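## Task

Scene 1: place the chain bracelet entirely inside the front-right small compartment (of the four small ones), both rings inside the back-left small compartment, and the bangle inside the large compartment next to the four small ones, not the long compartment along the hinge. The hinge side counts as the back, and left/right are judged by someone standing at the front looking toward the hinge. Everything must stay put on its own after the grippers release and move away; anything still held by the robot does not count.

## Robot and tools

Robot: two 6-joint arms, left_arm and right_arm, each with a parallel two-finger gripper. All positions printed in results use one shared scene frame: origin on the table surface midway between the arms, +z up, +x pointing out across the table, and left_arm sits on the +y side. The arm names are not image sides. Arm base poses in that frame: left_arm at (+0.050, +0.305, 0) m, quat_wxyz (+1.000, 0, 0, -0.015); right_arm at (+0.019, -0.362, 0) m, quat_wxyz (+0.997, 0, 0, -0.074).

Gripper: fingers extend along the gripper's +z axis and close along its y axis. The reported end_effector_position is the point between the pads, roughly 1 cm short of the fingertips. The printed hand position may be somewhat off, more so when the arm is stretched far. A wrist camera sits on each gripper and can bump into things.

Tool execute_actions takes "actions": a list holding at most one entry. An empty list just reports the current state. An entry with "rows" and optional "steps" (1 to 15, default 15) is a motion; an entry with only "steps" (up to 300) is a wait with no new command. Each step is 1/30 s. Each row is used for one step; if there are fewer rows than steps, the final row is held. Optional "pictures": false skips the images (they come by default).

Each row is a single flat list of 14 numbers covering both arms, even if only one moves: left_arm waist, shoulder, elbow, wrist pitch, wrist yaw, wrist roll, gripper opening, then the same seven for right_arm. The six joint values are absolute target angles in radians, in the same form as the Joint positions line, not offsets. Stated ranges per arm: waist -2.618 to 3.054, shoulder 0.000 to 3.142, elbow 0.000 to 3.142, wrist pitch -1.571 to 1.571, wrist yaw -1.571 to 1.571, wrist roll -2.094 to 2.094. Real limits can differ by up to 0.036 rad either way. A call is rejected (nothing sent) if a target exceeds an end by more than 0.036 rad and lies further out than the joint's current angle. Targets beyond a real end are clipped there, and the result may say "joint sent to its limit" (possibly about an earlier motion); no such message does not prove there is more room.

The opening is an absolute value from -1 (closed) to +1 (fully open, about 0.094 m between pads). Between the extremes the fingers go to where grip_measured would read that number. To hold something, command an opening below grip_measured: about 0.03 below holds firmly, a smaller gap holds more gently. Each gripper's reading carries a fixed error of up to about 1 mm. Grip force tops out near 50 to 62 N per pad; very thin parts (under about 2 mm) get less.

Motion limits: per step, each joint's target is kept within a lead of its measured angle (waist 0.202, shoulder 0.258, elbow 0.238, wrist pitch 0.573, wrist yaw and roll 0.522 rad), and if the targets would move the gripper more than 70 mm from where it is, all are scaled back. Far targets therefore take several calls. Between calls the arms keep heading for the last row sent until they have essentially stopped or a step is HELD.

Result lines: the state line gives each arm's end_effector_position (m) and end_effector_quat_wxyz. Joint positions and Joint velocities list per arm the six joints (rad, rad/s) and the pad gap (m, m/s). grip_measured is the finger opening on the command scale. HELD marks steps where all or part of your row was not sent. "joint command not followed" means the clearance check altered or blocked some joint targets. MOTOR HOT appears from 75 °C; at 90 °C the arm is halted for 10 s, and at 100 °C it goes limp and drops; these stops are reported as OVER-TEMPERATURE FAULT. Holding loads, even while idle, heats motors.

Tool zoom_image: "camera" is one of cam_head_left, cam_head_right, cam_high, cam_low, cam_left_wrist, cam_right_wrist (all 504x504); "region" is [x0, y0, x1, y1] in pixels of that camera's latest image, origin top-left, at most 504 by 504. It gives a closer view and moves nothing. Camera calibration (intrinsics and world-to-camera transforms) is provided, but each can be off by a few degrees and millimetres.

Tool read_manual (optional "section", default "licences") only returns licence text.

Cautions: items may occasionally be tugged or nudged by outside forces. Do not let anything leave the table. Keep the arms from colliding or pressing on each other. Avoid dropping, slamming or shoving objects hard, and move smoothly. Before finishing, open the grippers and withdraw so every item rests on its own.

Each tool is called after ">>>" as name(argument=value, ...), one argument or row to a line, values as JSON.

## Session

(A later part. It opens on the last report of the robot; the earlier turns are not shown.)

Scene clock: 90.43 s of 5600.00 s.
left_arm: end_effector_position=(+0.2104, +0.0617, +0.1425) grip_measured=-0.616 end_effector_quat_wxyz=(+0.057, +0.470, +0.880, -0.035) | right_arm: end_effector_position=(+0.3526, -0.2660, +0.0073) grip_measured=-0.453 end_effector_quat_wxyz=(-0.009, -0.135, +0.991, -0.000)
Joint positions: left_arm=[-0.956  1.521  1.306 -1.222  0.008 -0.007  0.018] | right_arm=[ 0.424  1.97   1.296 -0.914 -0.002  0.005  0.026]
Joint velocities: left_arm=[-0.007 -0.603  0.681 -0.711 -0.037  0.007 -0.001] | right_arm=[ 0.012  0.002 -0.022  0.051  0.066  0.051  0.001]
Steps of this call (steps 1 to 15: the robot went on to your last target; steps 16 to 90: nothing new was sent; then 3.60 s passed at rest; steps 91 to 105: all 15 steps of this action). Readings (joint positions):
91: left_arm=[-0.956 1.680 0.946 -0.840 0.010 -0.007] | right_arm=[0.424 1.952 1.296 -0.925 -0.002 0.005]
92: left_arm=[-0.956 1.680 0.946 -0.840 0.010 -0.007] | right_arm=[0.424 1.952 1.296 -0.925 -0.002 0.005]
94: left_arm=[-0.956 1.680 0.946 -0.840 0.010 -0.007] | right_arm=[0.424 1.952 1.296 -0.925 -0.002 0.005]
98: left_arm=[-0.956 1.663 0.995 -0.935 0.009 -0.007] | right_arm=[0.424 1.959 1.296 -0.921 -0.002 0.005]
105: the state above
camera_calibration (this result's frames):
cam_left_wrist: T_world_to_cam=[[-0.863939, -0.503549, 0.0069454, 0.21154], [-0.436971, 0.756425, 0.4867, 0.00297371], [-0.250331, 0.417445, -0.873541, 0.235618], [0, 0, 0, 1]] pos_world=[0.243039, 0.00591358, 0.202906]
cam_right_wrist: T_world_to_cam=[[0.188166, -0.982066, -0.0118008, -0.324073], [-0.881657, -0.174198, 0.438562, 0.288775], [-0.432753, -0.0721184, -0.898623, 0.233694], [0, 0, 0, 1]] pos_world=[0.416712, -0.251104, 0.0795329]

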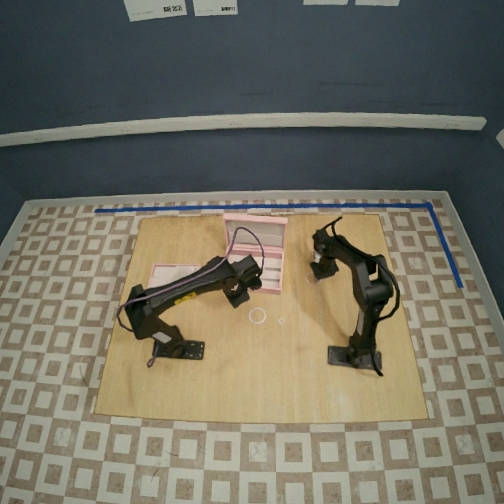

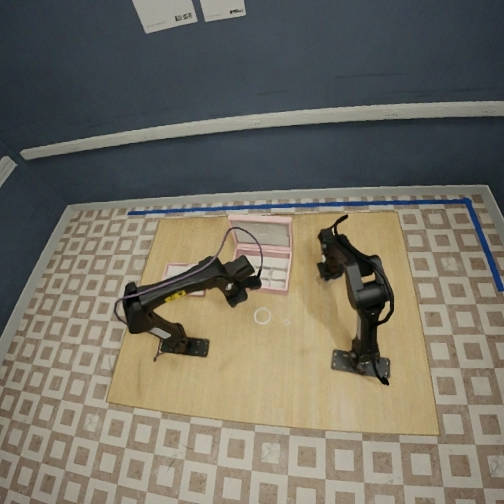

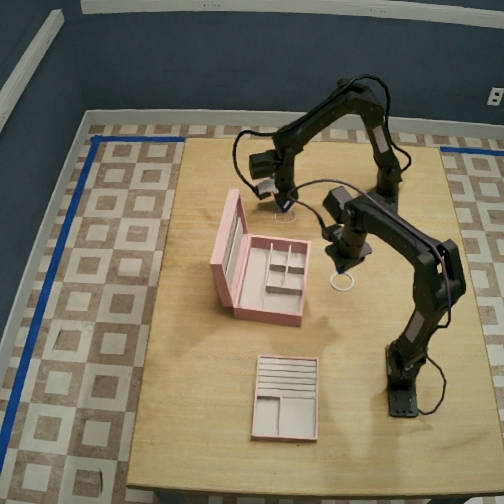

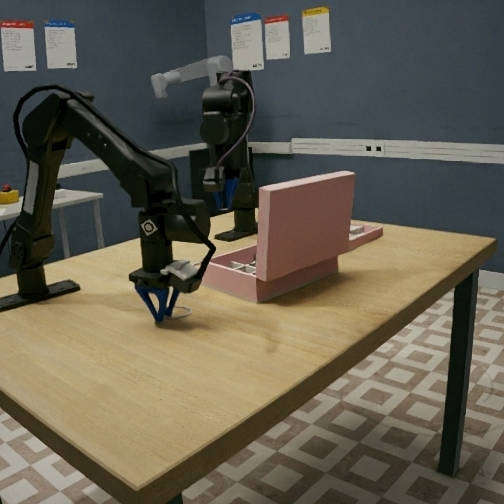

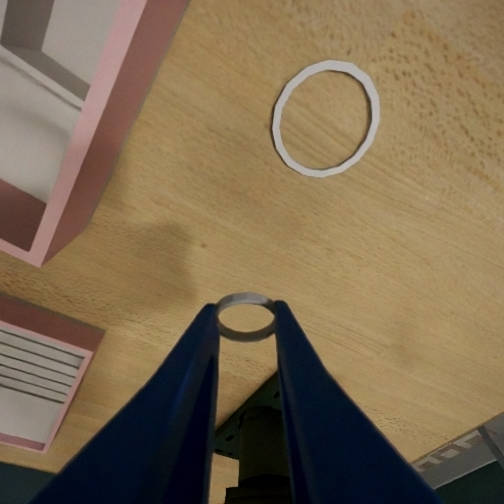

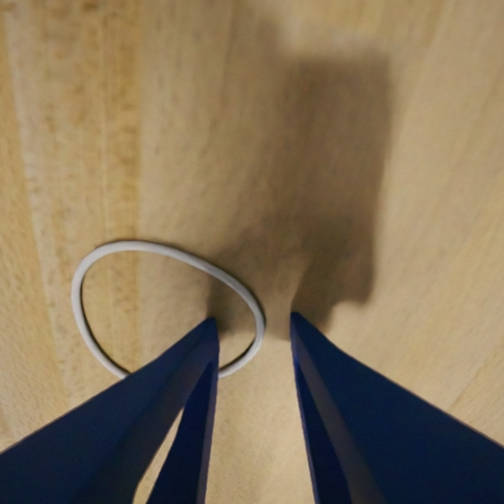

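>>> execute_actions(
  actions=[
    {"rows":[[-0.85,1.7,1.6,-1.45,0,1.0,-0.63,0.424,1.983,1.29,-0.9,0,0,-0.7],[-0.85,1.7,1.6,-1.45,0,1.0,-0.63,0.424,1.983,1.29,-0.9,0,0,-0.8],[-0.85,1.7,1.6,-1.45,0,1.0,-0.63,0.424,1.983,1.29,-0.9,0,0,-1]],"steps":15},
  ],
  pictures=false,
)

>>> execute_actions(
  actions=[
    {"rows":[[-0.76,1.9,1.85,-1.5,0,2.0,-0.63,0.424,1.95,1.33,-0.95,0,0,-1],[-0.76,1.9,1.85,-1.5,0,2.0,-0.63,0.424,1.94,1.36,-1,0,0,-1],[-0.76,1.9,1.85,-1.5,0,2.0,-0.63,0.424,1.93,1.4,-1.04,0,0,-1],[-0.76,1.9,1.85,-1.5,0,2.0,-0.63,0.424,1.92,1.44,-1.09,0,0,-1],[-0.76,1.95,1.9,-1.5,0,2.0,-0.63,0.424,1.91,1.48,-1.14,0,0,-1],[-0.76,2,1.96,-1.5,0,2.0,-0.63,0.424,1.9,1.52,-1.19,0,0,-1],[-0.75,2.05,2.02,-1.5,0,2.0,-0.63,0.424,1.89,1.56,-1.24,0,0,-1],[-0.75,2.1,2.08,-1.5,0,2.0,-0.63,0.424,1.88,1.6,-1.29,0,0,-1],[-0.74,2.14,2.12,-1.5,0,2.0,-0.63,0.424,1.87,1.64,-1.34,0,0,-1],[-0.73,2.18,2.16,-1.5,0,2.0,-0.63,0.424,1.86,1.68,-1.39,0,0,-1],[-0.72,2.21,2.19,-1.52,0,2.0,-0.63,0.424,1.85,1.72,-1.44,0,0,-1],[-0.705,2.24,2.22,-1.53,0,2.0,-0.63,0.424,1.84,1.76,-1.49,0,0,-1]],"steps":15},
  ],
  pictures=false,
)

>>> execute_actions(
  actions=[
    {"steps":20},
  ],
)

Scene clock: 106.00 s of 5600.00 s.
left_arm: end_effector_position=(+0.2471, +0.0673, +0.1596) grip_measured=-0.616 end_effector_quat_wxyz=(+0.007, +0.789, +0.614, -0.000) | right_arm: end_effector_position=(+0.3530, -0.2668, +0.0073) grip_measured=-0.974 end_effector_quat_wxyz=(-0.008, -0.135, +0.991, -0.003)
Joint positions: left_arm=[-0.85   1.705  1.575 -1.427  0.001  0.937  0.018] | right_arm=[ 0.424  1.97   1.296 -0.914  0.003  0.005  0.001]
Joint velocities: left_arm=[-0.002  0.002 -0.017  0.022  0.022  0.403 -0.   ] | right_arm=[ 0.002 -0.017 -0.002  0.037  0.007 -0.037 -0.   ]
Steps of this call (steps 1 to 30: the robot went on to your last target; steps 31 to 90: nothing new was sent; then 12.07 s passed at rest; steps 91 to 105: all 15 steps of this action). Readings (joint positions):
91: left_arm=[-0.943 1.521 1.370 -1.410 0.012 0.080] | right_arm=[0.424 1.970 1.296 -0.914 0.001 0.005]
92: left_arm=[-0.920 1.574 1.446 -1.445 0.013 0.181] | right_arm=[0.424 1.970 1.296 -0.914 0.003 0.005]
94: left_arm=[-0.874 1.660 1.553 -1.425 0.009 0.380] | right_arm=[0.424 1.970 1.296 -0.914 0.003 0.005]
98: left_arm=[-0.850 1.705 1.575 -1.416 0.001 0.728] | right_arm=[0.424 1.970 1.296 -0.914 0.003 0.005]
105: the state above

Scene clock: 106.50 s of 5600.00 s.
left_arm: end_effector_position=(+0.3697, +0.0067, +0.1230) grip_measured=-0.616 end_effector_quat_wxyz=(+0.011, +0.974, +0.228, +0.007) | right_arm: end_effector_position=(+0.3725, -0.2613, +0.1625) grip_measured=-0.974 end_effector_quat_wxyz=(+0.055, -0.134, +0.989, +0.006)
Joint positions: left_arm=[-0.723  2.239  2.181 -1.487 -0.     1.929  0.018] | right_arm=[ 0.424  1.842  1.747 -1.366  0.003  0.005  0.001]
Joint velocities: left_arm=[ 0.203  0.369  0.017 -0.051 -0.095  0.432 -0.001] | right_arm=[ 0.007 -0.388  0.32  -0.637  0.037  0.022  0.   ]
Steps of this call (steps 1 to 15: all 15 steps of this action). Readings (joint positions):
1: left_arm=[-0.842 1.735 1.619 -1.465 0.005 1.025] | right_arm=[0.424 1.970 1.299 -0.917 0.003 0.005]
2: left_arm=[-0.826 1.783 1.697 -1.495 0.005 1.127] | right_arm=[0.424 1.970 1.305 -0.930 0.003 0.005]
4: left_arm=[-0.788 1.860 1.803 -1.473 0.005 1.326] | right_arm=[0.424 1.970 1.344 -0.986 0.003 0.005]
8: left_arm=[-0.756 2.002 1.966 -1.488 -0.000 1.693] | right_arm=[0.424 1.946 1.498 -1.123 0.003 0.005]
15: the state above

Scene clock: 107.17 s of 5600.00 s.
left_arm: end_effector_position=(+0.3726, +0.0130, +0.1177) grip_measured=-0.616 end_effector_quat_wxyz=(-0.000, +0.979, +0.205, +0.000) | right_arm: end_effector_position=(+0.3467, -0.2686, +0.1642) grip_measured=-0.974 end_effector_quat_wxyz=(+0.003, -0.135, +0.991, -0.001)
Joint positions: left_arm=[-0.708  2.258  2.191 -1.504 -0.001  1.99   0.018] | right_arm=[ 0.424  1.839  1.756 -1.481  0.003  0.005  0.001]
Joint velocities: left_arm=[ 0.002 -0.002 -0.012 -0.022 -0.037 -0.007 -0.001] | right_arm=[-0.017 -0.007 -0.002 -0.037 -0.051  0.007 -0.002]
Steps of this call (steps 1 to 20: the robot went on to your last target). Readings (joint positions):
1: left_arm=[-0.716 2.250 2.181 -1.489 -0.000 1.942] | right_arm=[0.424 1.831 1.754 -1.387 0.003 0.005]
2: left_arm=[-0.712 2.256 2.181 -1.491 -0.001 1.952] | right_arm=[0.424 1.826 1.756 -1.406 0.003 0.005]
4: left_arm=[-0.708 2.258 2.181 -1.495 -0.001 1.966] | right_arm=[0.424 1.828 1.756 -1.438 0.003 0.005]
8: left_arm=[-0.708 2.258 2.190 -1.501 -0.001 1.981] | right_arm=[0.424 1.838 1.756 -1.467 0.003 0.005]
20: the state above
camera_calibration (this result's frames):
cam_left_wrist: T_world_to_cam=[[-0.343364, 0.939175, 0.0071049, 0.114585], [0.753021, 0.270769, 0.599703, -0.327561], [0.561302, 0.211267, -0.800191, -0.0335081], [0, 0, 0, 1]] pos_world=[0.304813, -0.0118432, 0.168812]
cam_right_wrist: T_world_to_cam=[[0.188451, -0.982045, -0.00857792, -0.324336], [-0.892313, -0.174867, 0.416171, 0.221573], [-0.410199, -0.0707739, -0.909246, 0.366245], [0, 0, 0, 1]] pos_world=[0.409067, -0.253847, 0.238012]

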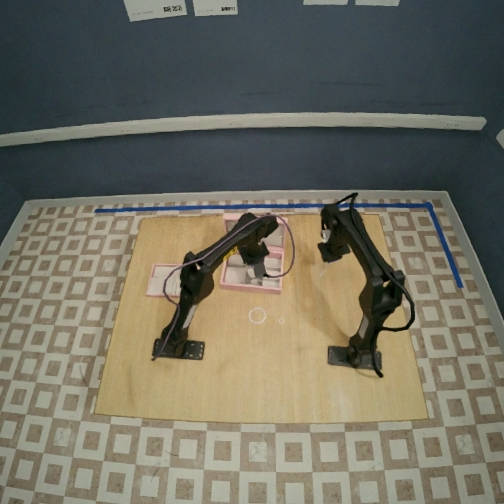

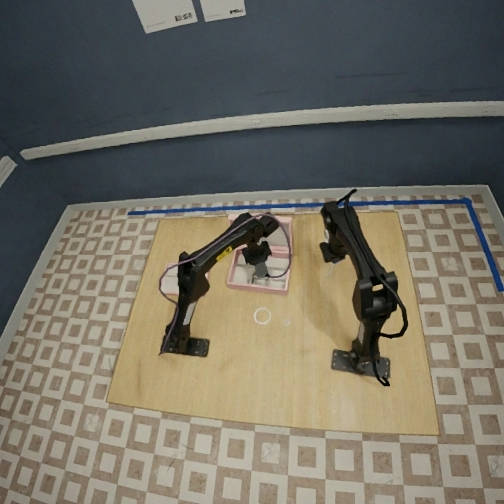

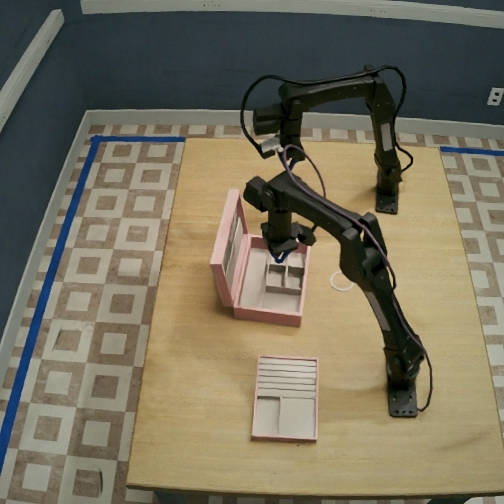

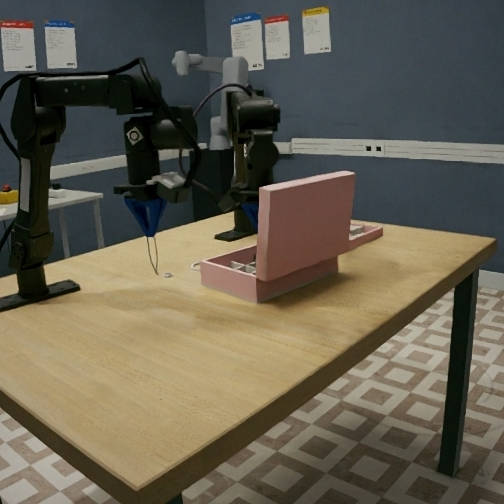

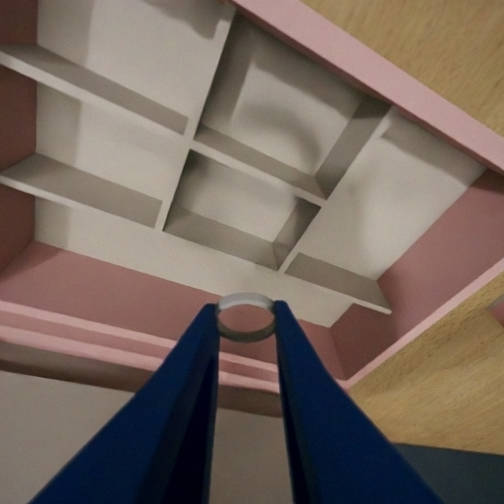

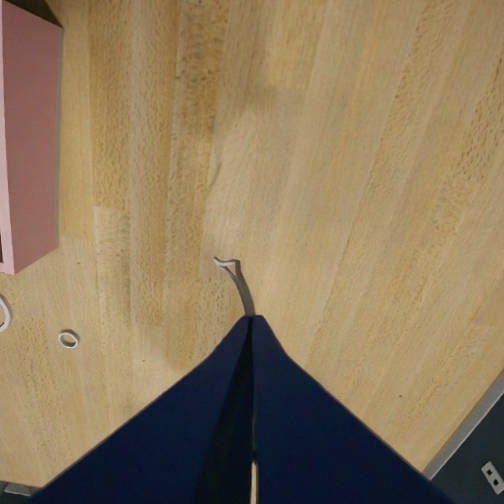

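>>> execute_actions(
  actions=[
    {"rows":[[-0.718,2.25,2.14,-1.45,0,2,-0.63,0.6,1.84,1.76,-1.49,0,0,-1],[-0.718,2.25,2.11,-1.42,0,2,-0.63,0.6,1.84,1.76,-1.49,0,0,-1],[-0.718,2.25,2.08,-1.39,0,2,-0.63,0.6,1.84,1.76,-1.49,0,0,-1],[-0.718,2.25,2.05,-1.36,0,2,-0.63,0.6,1.84,1.76,-1.49,0,0,-1],[-0.718,2.25,2.02,-1.33,0,2,-0.63,0.6,1.84,1.76,-1.49,0,0,-1],[-0.718,2.25,1.99,-1.29,0,2,-0.63,0.6,1.84,1.76,-1.49,0,0,-1],[-0.718,2.25,1.96,-1.26,0,2,-0.63,0.6,1.84,1.76,-1.49,0,0,-1],[-0.718,2.25,1.94,-1.24,0,2,-0.63,0.6,1.84,1.76,-1.49,0,0,-1]],"steps":15},
  ],
)

Scene clock: 118.00 s of 5600.00 s.
left_arm: end_effector_position=(+0.3720, +0.0136, +0.0554) grip_measured=-0.616 end_effector_quat_wxyz=(-0.007, +0.979, +0.204, -0.005) | right_arm: end_effector_position=(+0.3235, -0.2095, +0.1642) grip_measured=-0.974 end_effector_quat_wxyz=(+0.002, -0.225, +0.974, +0.003)
Joint positions: left_arm=[-0.708  2.26   1.946 -1.275 -0.001  1.992  0.018] | right_arm=[ 0.606  1.839  1.756 -1.482 -0.006  0.004  0.001]
Joint velocities: left_arm=[-0.002  0.007  0.002  0.183 -0.037 -0.051 -0.001] | right_arm=[-0.012 -0.002  0.002  0.007  0.007 -0.037 -0.001]
Steps of this call (steps 1 to 15: the robot went on to your last target; steps 16 to 310: nothing new was sent; steps 311 to 325: all 15 steps of this action). Readings (joint positions):
311: left_arm=[-0.708 2.258 2.184 -1.497 -0.001 1.991] | right_arm=[0.442 1.839 1.756 -1.482 0.014 0.005]
312: left_arm=[-0.708 2.256 2.171 -1.484 -0.001 1.991] | right_arm=[0.474 1.839 1.756 -1.482 0.019 0.005]
314: left_arm=[-0.708 2.254 2.124 -1.447 -0.001 1.991] | right_arm=[0.559 1.839 1.756 -1.482 0.014 0.005]
318: left_arm=[-0.708 2.254 1.996 -1.351 -0.001 1.992] | right_arm=[0.623 1.839 1.756 -1.482 -0.006 0.004]
325: the state above
camera_calibration (this result's frames):
cam_left_wrist: T_world_to_cam=[[-0.342096, 0.939392, 0.0226446, 0.112966], [0.761069, 0.262862, 0.593024, -0.292428], [0.551129, 0.220105, -0.804867, -0.0791874], [0, 0, 0, 1]] pos_world=[0.304846, -0.0118218, 0.107123]
cam_right_wrist: T_world_to_cam=[[0.364456, -0.931054, -0.0175933, -0.30672], [-0.843295, -0.337999, 0.417864, 0.160871], [-0.395, -0.137457, -0.908339, 0.341866], [0, 0, 0, 1]] pos_world=[0.382484, -0.184207, 0.237912]

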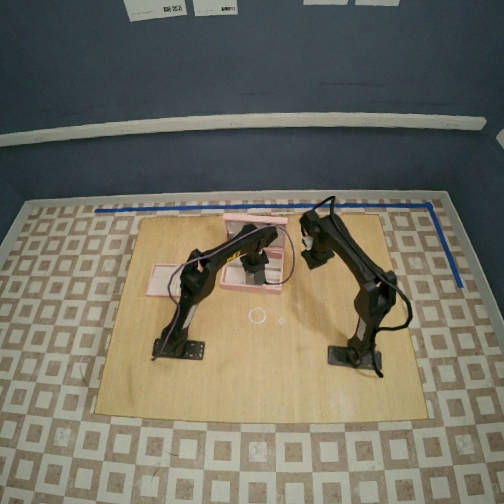

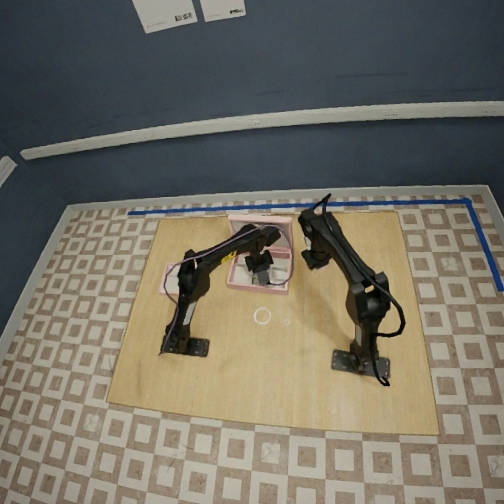

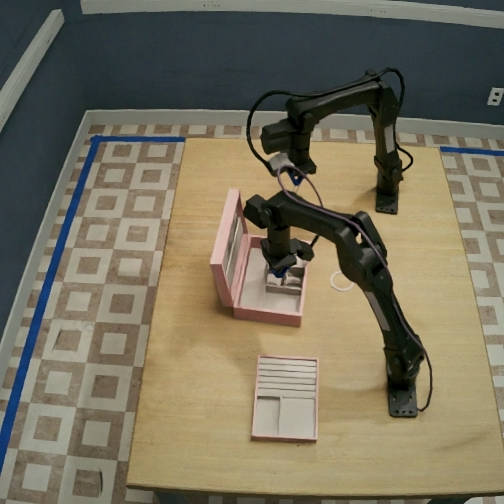

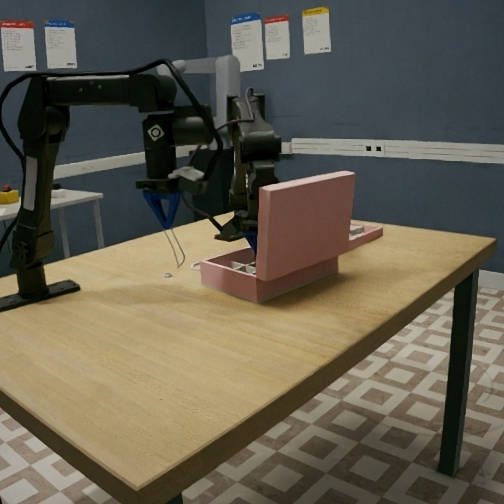

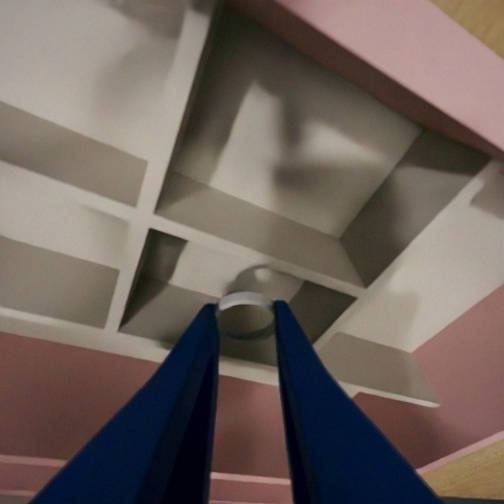

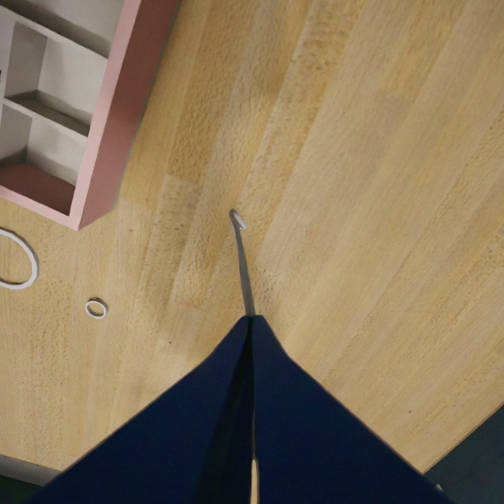

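>>> execute_actions(
  actions=[
    {"rows":[[-0.718,2.25,1.91,-1.21,0,2,-0.63,0.6,1.84,1.76,-1.49,0,0,-1],[-0.718,2.25,1.88,-1.17,0,2,-0.63,0.6,1.84,1.76,-1.49,0,0,-1]],"steps":15},
  ],
  pictures=false,
)

>>> execute_actions(
  actions=[
    {"rows":[[-0.718,2.25,1.88,-1.17,0,2,-0.47,0.6,1.84,1.76,-1.49,0,0,-1]],"steps":10},
  ],
)

Scene clock: 125.10 s of 5600.00 s.
left_arm: end_effector_position=(+0.3778, +0.0082, +0.0424) grip_measured=-0.616 end_effector_quat_wxyz=(+0.008, +0.979, +0.204, +0.006) | right_arm: end_effector_position=(+0.3235, -0.2095, +0.1642) grip_measured=-0.974 end_effector_quat_wxyz=(+0.002, -0.225, +0.974, +0.003)
Joint positions: left_arm=[-0.708  2.259  1.893 -1.184 -0.001  1.992  0.018] | right_arm=[ 0.606  1.839  1.756 -1.482 -0.006  0.004  0.001]
Joint velocities: left_arm=[-0.002  0.007 -0.012  0.022  0.051 -0.051  0.   ] | right_arm=[-0.007  0.002  0.002 -0.022  0.066 -0.037 -0.   ]
Steps of this call (steps 1 to 30: the robot went on to your last target; steps 31 to 198: nothing new was sent; steps 199 to 213: all 15 steps of this action). Readings (joint positions):
199: left_arm=[-0.708 2.260 1.943 -1.247 -0.001 1.992] | right_arm=[0.606 1.839 1.756 -1.482 -0.006 0.004]
200: left_arm=[-0.708 2.259 1.933 -1.234 -0.001 1.992] | right_arm=[0.606 1.839 1.756 -1.482 -0.006 0.004]
202: left_arm=[-0.708 2.259 1.911 -1.212 -0.001 1.992] | right_arm=[0.606 1.839 1.756 -1.482 -0.006 0.004]
206: left_arm=[-0.708 2.259 1.893 -1.199 -0.001 1.992] | right_arm=[0.606 1.839 1.756 -1.482 -0.006 0.004]
213: the state above

Scene clock: 125.43 s of 5600.00 s.
left_arm: end_effector_position=(+0.3783, +0.0078, +0.0424) grip_measured=-0.472 end_effector_quat_wxyz=(+0.009, +0.979, +0.204, +0.007) | right_arm: end_effector_position=(+0.3235, -0.2095, +0.1642) grip_measured=-0.974 end_effector_quat_wxyz=(+0.002, -0.225, +0.974, +0.003)
Joint positions: left_arm=[-0.708  2.259  1.893 -1.181 -0.001  1.992  0.025] | right_arm=[ 0.606  1.839  1.756 -1.482 -0.006  0.004  0.001]
Joint velocities: left_arm=[-0.012 -0.012 -0.002  0.007 -0.051 -0.051 -0.   ] | right_arm=[-0.002  0.012  0.007 -0.022 -0.037  0.051 -0.001]
Steps of this call (steps 1 to 10: all 10 steps of this action). Readings (joint positions):
1: left_arm=[-0.708 2.259 1.893 -1.183 -0.001 1.992] | right_arm=[0.606 1.839 1.756 -1.482 -0.006 0.004]
2: left_arm=[-0.708 2.259 1.893 -1.183 -0.001 1.992] | right_arm=[0.606 1.839 1.756 -1.482 -0.006 0.004]
4: left_arm=[-0.708 2.259 1.893 -1.182 -0.001 1.992] | right_arm=[0.606 1.839 1.756 -1.482 -0.006 0.004]
8: left_arm=[-0.708 2.259 1.893 -1.182 -0.001 1.992] | right_arm=[0.606 1.839 1.756 -1.482 -0.006 0.004]
10: the state above
camera_calibration (this result's frames):
cam_left_wrist: T_world_to_cam=[[-0.342234, 0.939518, -0.0135031, 0.122449], [0.742938, 0.279369, 0.608273, -0.281948], [0.575256, 0.19814, -0.793613, -0.101313], [0, 0, 0, 1]] pos_world=[0.309657, -0.0162017, 0.092752]
cam_right_wrist: T_world_to_cam=[[0.364456, -0.931054, -0.0175933, -0.30672], [-0.843295, -0.337999, 0.417864, 0.160871], [-0.395, -0.137457, -0.908339, 0.341866], [0, 0, 0, 1]] pos_world=[0.382484, -0.184207, 0.237912]

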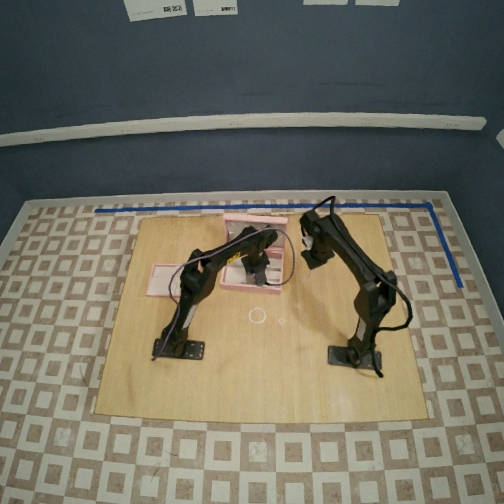

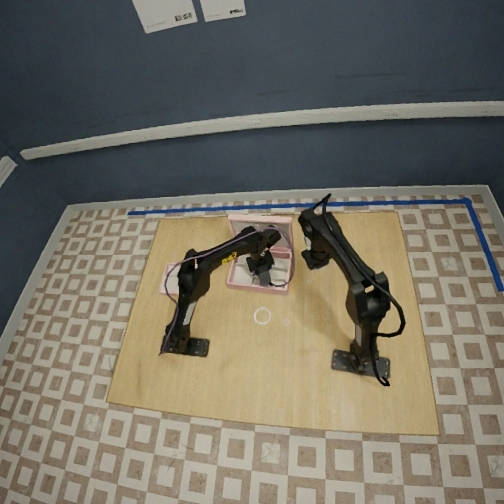

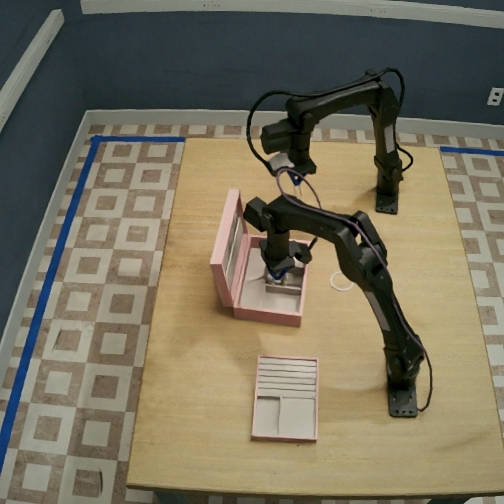

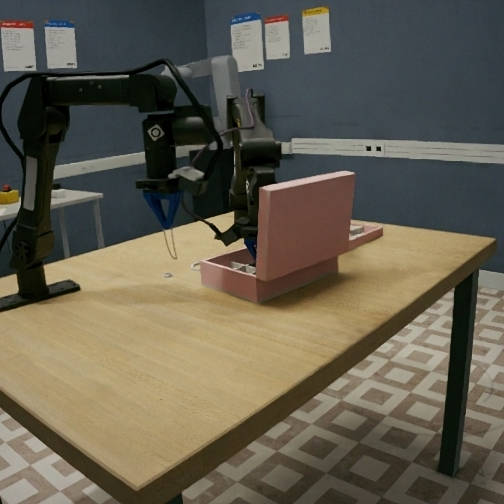

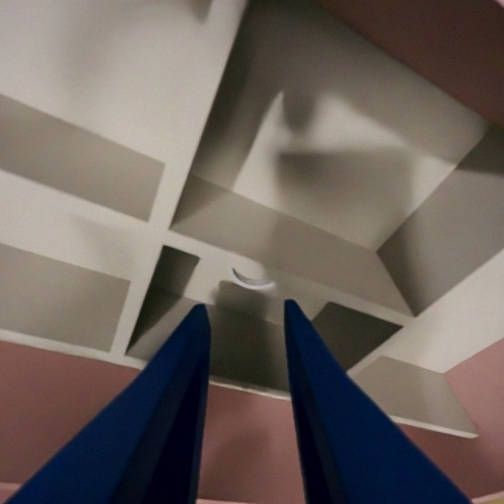

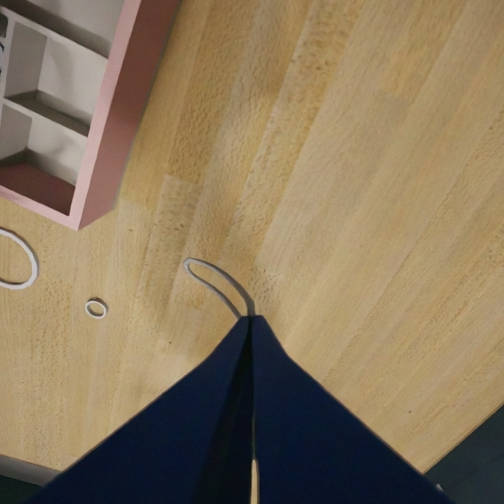

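>>> execute_actions(
  actions=[
    {"rows":[[-0.71,2.25,1.93,-1.23,0,2,-0.47,0.6,1.84,1.76,-1.49,0,0,-1],[-0.71,2.25,1.97,-1.28,0,2,-0.47,0.6,1.84,1.76,-1.49,0,0,-1],[-0.71,2.24,2.01,-1.33,0,2,-0.47,0.6,1.84,1.76,-1.49,0,0,-1],[-0.71,2.24,2.05,-1.38,0,2,-0.47,0.6,1.84,1.76,-1.49,0,0,-1],[-0.71,2.23,2.09,-1.43,0,2,-0.47,0.6,1.84,1.76,-1.49,0,0,-1],[-0.71,2.22,2.13,-1.48,0,2,-0.47,0.6,1.84,1.76,-1.49,0,0,-1],[-0.71,2.2,2.17,-1.53,0,2,-0.47,0.6,1.84,1.76,-1.49,0,0,-1],[-0.71,2.18,2.2,-1.56,0,2,-0.47,0.6,1.84,1.76,-1.49,0,0,-1]],"steps":14},
  ],
  pictures=false,
)

>>> execute_actions(
  actions=[
    {"rows":[[-0.75,1.9,1.9,-1.56,0,1.5,-0.5,0.65,1.87,1.85,-1.49,0,0,-1],[-0.75,1.9,1.9,-1.56,0,1.5,-0.5,0.65,1.87,1.85,-1.49,0,0,-1],[-0.75,1.8,1.8,-1.56,0,1.5,-0.5,0.65,1.87,1.85,-1.49,0,0,-1],[-0.75,1.8,1.8,-1.56,0,1.5,-0.5,0.65,1.87,1.85,-1.49,0,0,-1],[-0.7,1.6,1.6,-1.56,0,1.0,-0.5,0.65,1.87,1.85,-1.49,0,0,-1],[-0.7,1.6,1.6,-1.56,0,1.0,-0.5,0.65,1.87,1.85,-1.49,0,0,-1],[-0.7,1.4,1.4,-1.56,0,0.5,-0.5,0.65,1.87,1.85,-1.49,0,0,-1],[-0.7,1.4,1.4,-1.56,0,0.5,-0.5,0.65,1.87,1.85,-1.49,0,0,-1],[-0.7,1.3,1.25,-1.5,0,0,-0.5,0.65,1.87,1.85,-1.49,0,0,-1]],"steps":15},
  ],
  pictures=false,
)

>>> execute_actions(
  actions=[
    {"rows":[[-0.7,1.3,1.25,-1.5,0,0,-0.5,0.7,1.9,1.9,-1.47,0,0,-1],[-0.7,1.3,1.25,-1.5,0,0,-0.5,0.75,1.92,1.93,-1.45,0,0,-1],[-0.7,1.3,1.25,-1.5,0,0,-0.5,0.75,1.92,1.93,-1.45,0,0,-1],[-0.7,1.3,1.25,-1.5,0,0,-0.5,0.8,1.95,1.97,-1.43,0,0,-1],[-0.7,1.3,1.25,-1.5,0,0,-0.5,0.8,1.95,1.97,-1.43,0,0,-1],[-0.7,1.3,1.25,-1.5,0,0,-0.5,0.85,1.98,2.0,-1.41,0,0,-1],[-0.7,1.3,1.25,-1.5,0,0,-0.5,0.85,1.98,2.0,-1.41,0,0,-1],[-0.7,1.3,1.25,-1.5,0,0,-0.5,0.9,2.01,2.04,-1.39,0,0,-1],[-0.7,1.3,1.25,-1.5,0,0,-0.5,0.9,2.01,2.04,-1.39,0,0,-1],[-0.7,1.3,1.25,-1.5,0,0,-0.5,0.945,2.04,2.06,-1.39,0,0,-1]],"steps":15},
  ],
  pictures=false,
)

>>> execute_actions(
  actions=[
    {"steps":25},
  ],
)

Scene clock: 150.90 s of 5600.00 s.
left_arm: end_effector_position=(+0.3737, +0.0120, +0.1528) grip_measured=-0.472 end_effector_quat_wxyz=(+0.039, +0.978, +0.204, +0.029) | right_arm: end_effector_position=(+0.3234, -0.2096, +0.1642) grip_measured=-0.974 end_effector_quat_wxyz=(+0.002, -0.225, +0.974, +0.003)
Joint positions: left_arm=[-0.708  2.172  2.188 -1.489 -0.001  1.992  0.025] | right_arm=[ 0.606  1.839  1.756 -1.483 -0.006  0.004  0.001]
Joint velocities: left_arm=[ 0.002 -0.134  0.056 -0.315  0.037 -0.007 -0.001] | right_arm=[ 0.002 -0.007 -0.017 -0.066 -0.125  0.081 -0.   ]
Steps of this call (steps 1 to 15: the robot went on to your last target; steps 16 to 750: nothing new was sent; steps 751 to 764: all 14 steps of this action). Readings (joint positions):
751: left_arm=[-0.708 2.259 1.893 -1.183 -0.001 1.992] | right_arm=[0.606 1.839 1.756 -1.483 -0.006 0.004]
752: left_arm=[-0.708 2.260 1.901 -1.197 -0.001 1.992] | right_arm=[0.606 1.839 1.756 -1.483 -0.006 0.004]
754: left_arm=[-0.708 2.264 1.948 -1.250 -0.001 1.992] | right_arm=[0.606 1.839 1.756 -1.483 -0.006 0.004]
758: left_arm=[-0.708 2.254 2.107 -1.381 -0.001 1.992] | right_arm=[0.606 1.839 1.756 -1.483 -0.006 0.004]
764: the state above

Scene clock: 151.40 s of 5600.00 s.
left_arm: end_effector_position=(+0.1944, +0.1744, +0.1838) grip_measured=-0.498 end_effector_quat_wxyz=(+0.015, +0.653, +0.757, -0.001) | right_arm: end_effector_position=(+0.3293, -0.1911, +0.1725) grip_measured=-0.974 end_effector_quat_wxyz=(+0.019, -0.245, +0.969, +0.007)
Joint positions: left_arm=[-0.71   1.275  1.279 -1.544  0.     0.682  0.024] | right_arm=[ 0.647  1.866  1.824 -1.488 -0.003  0.004  0.001]
Joint velocities: left_arm=[-0.002 -0.007 -0.081  0.037 -0.007 -2.85   0.   ] | right_arm=[ 0.002 -0.002 -0.007  0.022 -0.037  0.037  0.001]
Steps of this call (steps 1 to 15: all 15 steps of this action). Readings (joint positions):
1: left_arm=[-0.710 2.135 2.140 -1.471 -0.002 1.921] | right_arm=[0.610 1.845 1.769 -1.492 -0.004 0.004]
2: left_arm=[-0.713 2.083 2.057 -1.466 -0.002 1.846] | right_arm=[0.617 1.855 1.789 -1.497 -0.003 0.004]
4: left_arm=[-0.726 1.962 1.905 -1.488 -0.002 1.736] | right_arm=[0.634 1.865 1.815 -1.490 -0.003 0.004]
8: left_arm=[-0.718 1.660 1.602 -1.505 0.001 1.380] | right_arm=[0.647 1.866 1.824 -1.488 -0.003 0.004]
15: the state above

Scene clock: 151.90 s of 5600.00 s.
left_arm: end_effector_position=(+0.1978, +0.1712, +0.1781) grip_measured=-0.498 end_effector_quat_wxyz=(+0.014, +0.378, +0.926, -0.005) | right_arm: end_effector_position=(+0.3107, -0.0523, +0.1632) grip_measured=-0.974 end_effector_quat_wxyz=(+0.070, -0.392, +0.917, +0.032)
Joint positions: left_arm=[-0.71   1.289  1.265 -1.518  0.     0.034  0.024] | right_arm=[ 0.96   2.048  2.03  -1.399 -0.004  0.004  0.001]
Joint velocities: left_arm=[-0.002 -0.007  0.027 -0.051 -0.022 -0.139 -0.002] | right_arm=[ 0.002  0.081  0.007  0.007 -0.081  0.11  -0.001]
Steps of this call (steps 1 to 15: all 15 steps of this action). Readings (joint positions):
1: left_arm=[-0.710 1.278 1.275 -1.538 0.000 0.582] | right_arm=[0.651 1.872 1.834 -1.494 -0.002 0.004]
2: left_arm=[-0.710 1.282 1.271 -1.533 0.000 0.482] | right_arm=[0.665 1.884 1.855 -1.496 0.003 0.004]
4: left_arm=[-0.710 1.287 1.266 -1.527 0.000 0.312] | right_arm=[0.713 1.911 1.902 -1.482 0.006 0.004]
8: left_arm=[-0.710 1.289 1.265 -1.520 0.000 0.132] | right_arm=[0.838 1.972 1.978 -1.441 0.005 0.004]
15: the state above

Scene clock: 152.73 s of 5600.00 s.
left_arm: end_effector_position=(+0.1979, +0.1712, +0.1781) grip_measured=-0.498 end_effector_quat_wxyz=(+0.014, +0.366, +0.931, -0.006) | right_arm: end_effector_position=(+0.3131, -0.0544, +0.1624) grip_measured=-0.974 end_effector_quat_wxyz=(+0.069, -0.388, +0.918, +0.032)
Joint positions: left_arm=[-0.71   1.289  1.265 -1.517  0.     0.008  0.024] | right_arm=[ 0.952  2.05   2.03  -1.399 -0.004  0.004  0.001]
Joint velocities: left_arm=[-0.007  0.002  0.012 -0.066  0.037  0.037 -0.   ] | right_arm=[-0.007 -0.017 -0.007  0.007  0.022  0.007  0.   ]
Steps of this call (steps 1 to 25: the robot went on to your last target). Readings (joint positions):
1: left_arm=[-0.710 1.289 1.265 -1.518 0.000 0.029] | right_arm=[0.960 2.050 2.030 -1.399 -0.004 0.004]
2: left_arm=[-0.710 1.289 1.265 -1.518 0.000 0.025] | right_arm=[0.957 2.050 2.030 -1.399 -0.004 0.004]
4: left_arm=[-0.710 1.289 1.265 -1.518 0.000 0.019] | right_arm=[0.954 2.050 2.030 -1.399 -0.004 0.004]
8: left_arm=[-0.710 1.289 1.265 -1.518 0.000 0.013] | right_arm=[0.952 2.050 2.030 -1.399 -0.004 0.004]
25: the state above
camera_calibration (this result's frames):
cam_left_wrist: T_world_to_cam=[[-0.725247, -0.688473, 0.0047178, 0.260244], [-0.561256, 0.595176, 0.575115, -0.0661513], [-0.398759, 0.414452, -0.818059, 0.237861], [0, 0, 0, 1]] pos_world=[0.246463, 0.119961, 0.231402]
cam_right_wrist: T_world_to_cam=[[0.660844, -0.750008, -0.0278216, -0.239837], [-0.714865, -0.640304, 0.281033, 0.170811], [-0.228592, -0.165831, -0.959295, 0.312119], [0, 0, 0, 1]] pos_world=[0.351949, -0.0187503, 0.244737]

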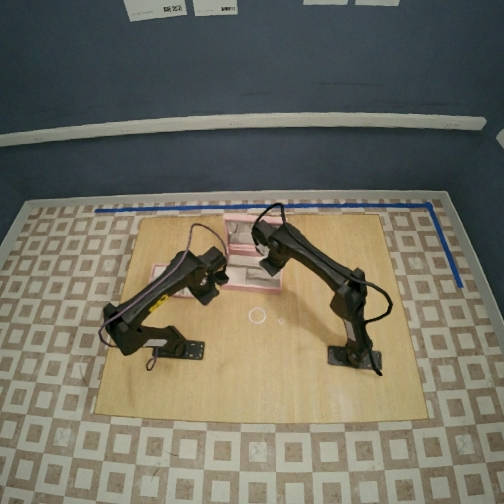

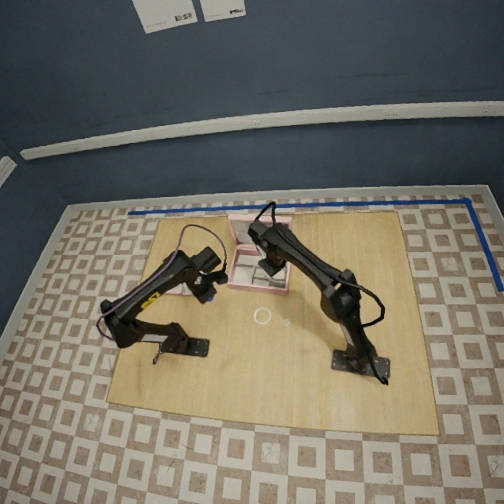

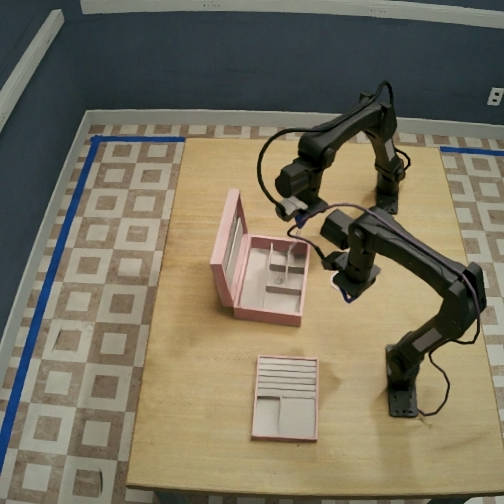

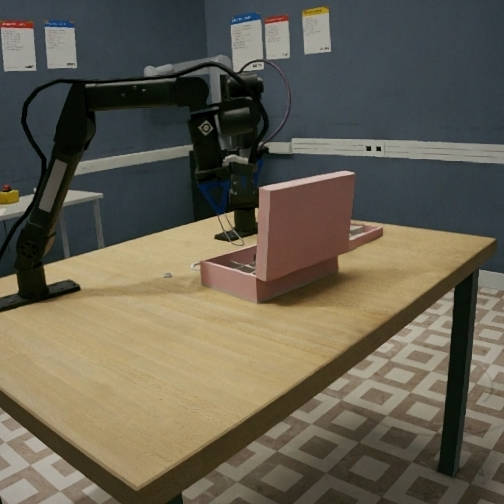

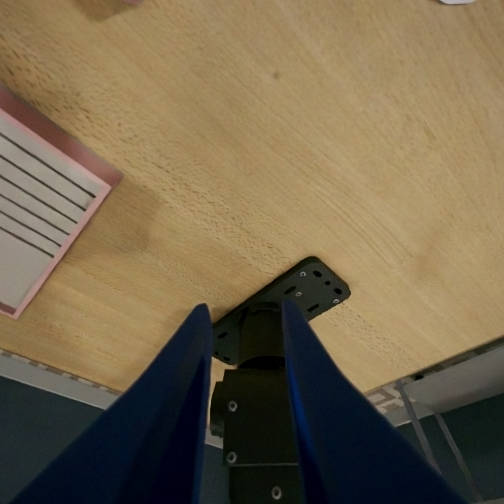

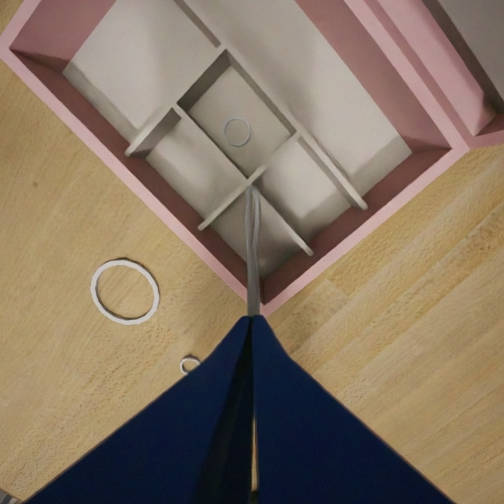

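>>> execute_actions(
  actions=[
    {"rows":[[-0.7,1.3,1.25,-1.5,0,0,-0.5,0.945,2.04,2.04,-1.44,0,0,-1],[-0.7,1.3,1.25,-1.5,0,0,-0.5,0.945,2.04,2.04,-1.47,0,0,-1],[-0.7,1.3,1.25,-1.5,0,0,-0.5,0.945,2.04,2.04,-1.49,0,0,-1],[-0.7,1.3,1.25,-1.5,0,0,-0.5,0.945,2.04,2.02,-1.5,0,0,-1],[-0.7,1.3,1.25,-1.5,0,0,-0.5,0.945,2.04,2.0,-1.5,0,0,-1],[-0.7,1.3,1.25,-1.5,0,0,-0.5,0.945,2.05,1.98,-1.5,0,0,-1],[-0.7,1.3,1.25,-1.5,0,0,-0.5,0.945,2.06,1.97,-1.48,0,0,-1]],"steps":15},
  ],
  pictures=false,
)

>>> execute_actions(
  actions=[
    {"steps":15},
  ],
)

Scene clock: 163.30 s of 5600.00 s.
left_arm: end_effector_position=(+0.1979, +0.1712, +0.1781) grip_measured=-0.498 end_effector_quat_wxyz=(+0.014, +0.366, +0.931, -0.006) | right_arm: end_effector_position=(+0.2927, -0.0756, +0.1393) grip_measured=-0.974 end_effector_quat_wxyz=(+0.001, -0.389, +0.921, +0.003)
Joint positions: left_arm=[-0.71   1.289  1.265 -1.517  0.     0.008  0.024] | right_arm=[ 0.952  2.066  1.973 -1.474 -0.004  0.004  0.001]
Joint velocities: left_arm=[-0.007 -0.007 -0.007  0.022 -0.022  0.037  0.   ] | right_arm=[ 0.002 -0.012 -0.002 -0.095 -0.022  0.022 -0.002]
Steps of this call (steps 1 to 15: the robot went on to your last target; steps 16 to 302: nothing new was sent; steps 303 to 317: all 15 steps of this action). Readings (joint positions):
303: left_arm=[-0.710 1.289 1.265 -1.517 0.000 0.008] | right_arm=[0.952 2.050 2.030 -1.402 -0.004 0.004]
304: left_arm=[-0.710 1.289 1.265 -1.517 0.000 0.008] | right_arm=[0.952 2.050 2.030 -1.410 -0.004 0.004]
306: left_arm=[-0.710 1.289 1.265 -1.517 0.000 0.008] | right_arm=[0.952 2.050 2.030 -1.436 -0.004 0.004]
310: left_arm=[-0.710 1.289 1.265 -1.517 0.000 0.008] | right_arm=[0.952 2.051 1.994 -1.462 -0.004 0.004]
317: the state above

Scene clock: 163.80 s of 5600.00 s.
left_arm: end_effector_position=(+0.1979, +0.1712, +0.1781) grip_measured=-0.498 end_effector_quat_wxyz=(+0.014, +0.366, +0.931, -0.006) | right_arm: end_effector_position=(+0.2927, -0.0756, +0.1393) grip_measured=-0.974 end_effector_quat_wxyz=(+0.001, -0.389, +0.921, +0.003)
Joint positions: left_arm=[-0.71   1.289  1.265 -1.517  0.     0.008  0.024] | right_arm=[ 0.952  2.066  1.973 -1.474 -0.004  0.004  0.001]
Joint velocities: left_arm=[-0.007 -0.007 -0.007 -0.007  0.022 -0.007 -0.001] | right_arm=[ 0.012 -0.002 -0.002 -0.022 -0.007  0.051  0.001]
Steps of this call (steps 1 to 15: the robot went on to your last target). Readings (joint positions):
1: left_arm=[-0.710 1.289 1.265 -1.517 0.000 0.008] | right_arm=[0.952 2.066 1.973 -1.474 -0.004 0.004]
2: left_arm=[-0.710 1.289 1.265 -1.517 0.000 0.008] | right_arm=[0.952 2.066 1.973 -1.474 -0.004 0.004]
4: left_arm=[-0.710 1.289 1.265 -1.517 0.000 0.008] | right_arm=[0.952 2.066 1.973 -1.474 -0.004 0.004]
8: left_arm=[-0.710 1.289 1.265 -1.517 0.000 0.008] | right_arm=[0.952 2.066 1.973 -1.474 -0.004 0.004]
15: the state above
All arms were judged still, so your last target was given up. Only a new action makes them travel on or press farther. Fingers that are still opening or closing keep moving.
camera_calibration (this result's frames):
cam_left_wrist: T_world_to_cam=[[-0.725247, -0.688473, 0.0047178, 0.260244], [-0.561256, 0.595176, 0.575115, -0.0661513], [-0.398759, 0.414452, -0.818059, 0.237861], [0, 0, 0, 1]] pos_world=[0.246463, 0.119961, 0.231402]
cam_right_wrist: T_world_to_cam=[[0.658611, -0.752323, -0.0155644, -0.244096], [-0.678828, -0.602941, 0.419113, 0.122166], [-0.324693, -0.265467, -0.907801, 0.295185], [0, 0, 0, 1]] pos_world=[0.339538, -0.0316185, 0.212969]

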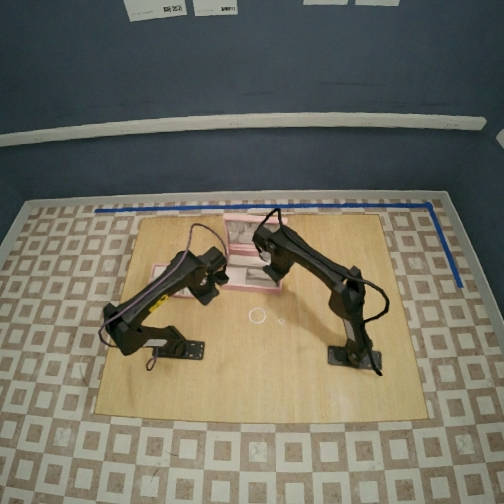

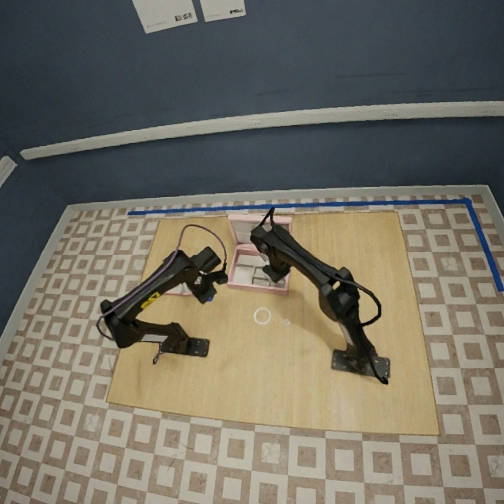

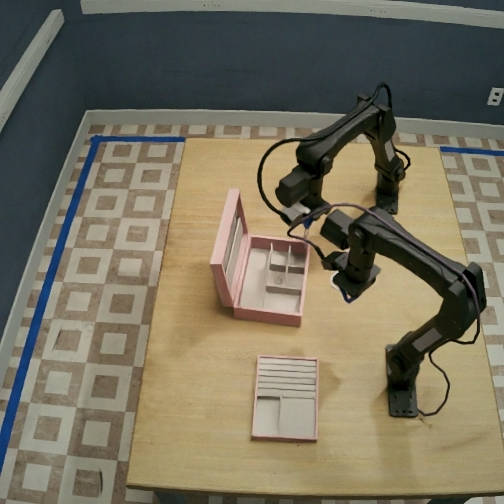

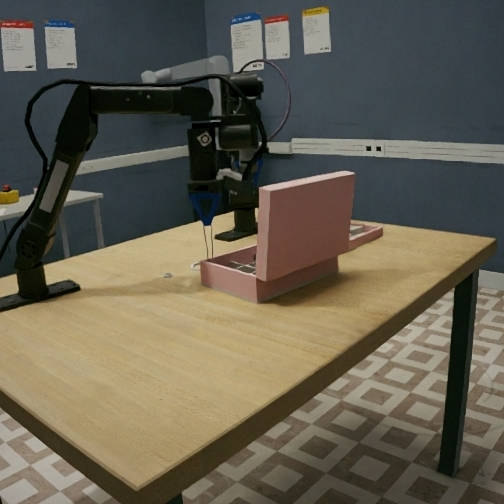

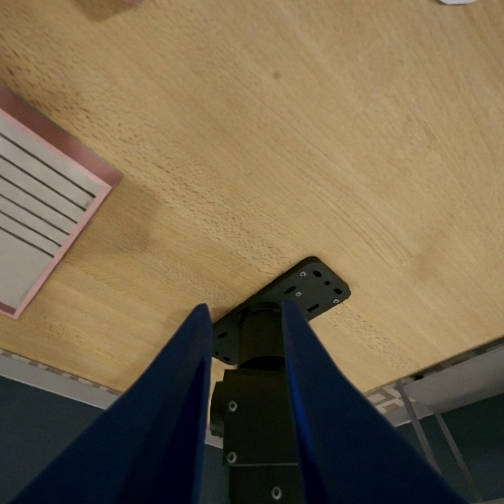

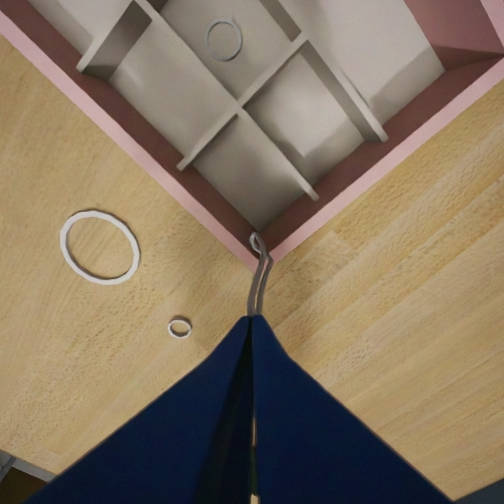

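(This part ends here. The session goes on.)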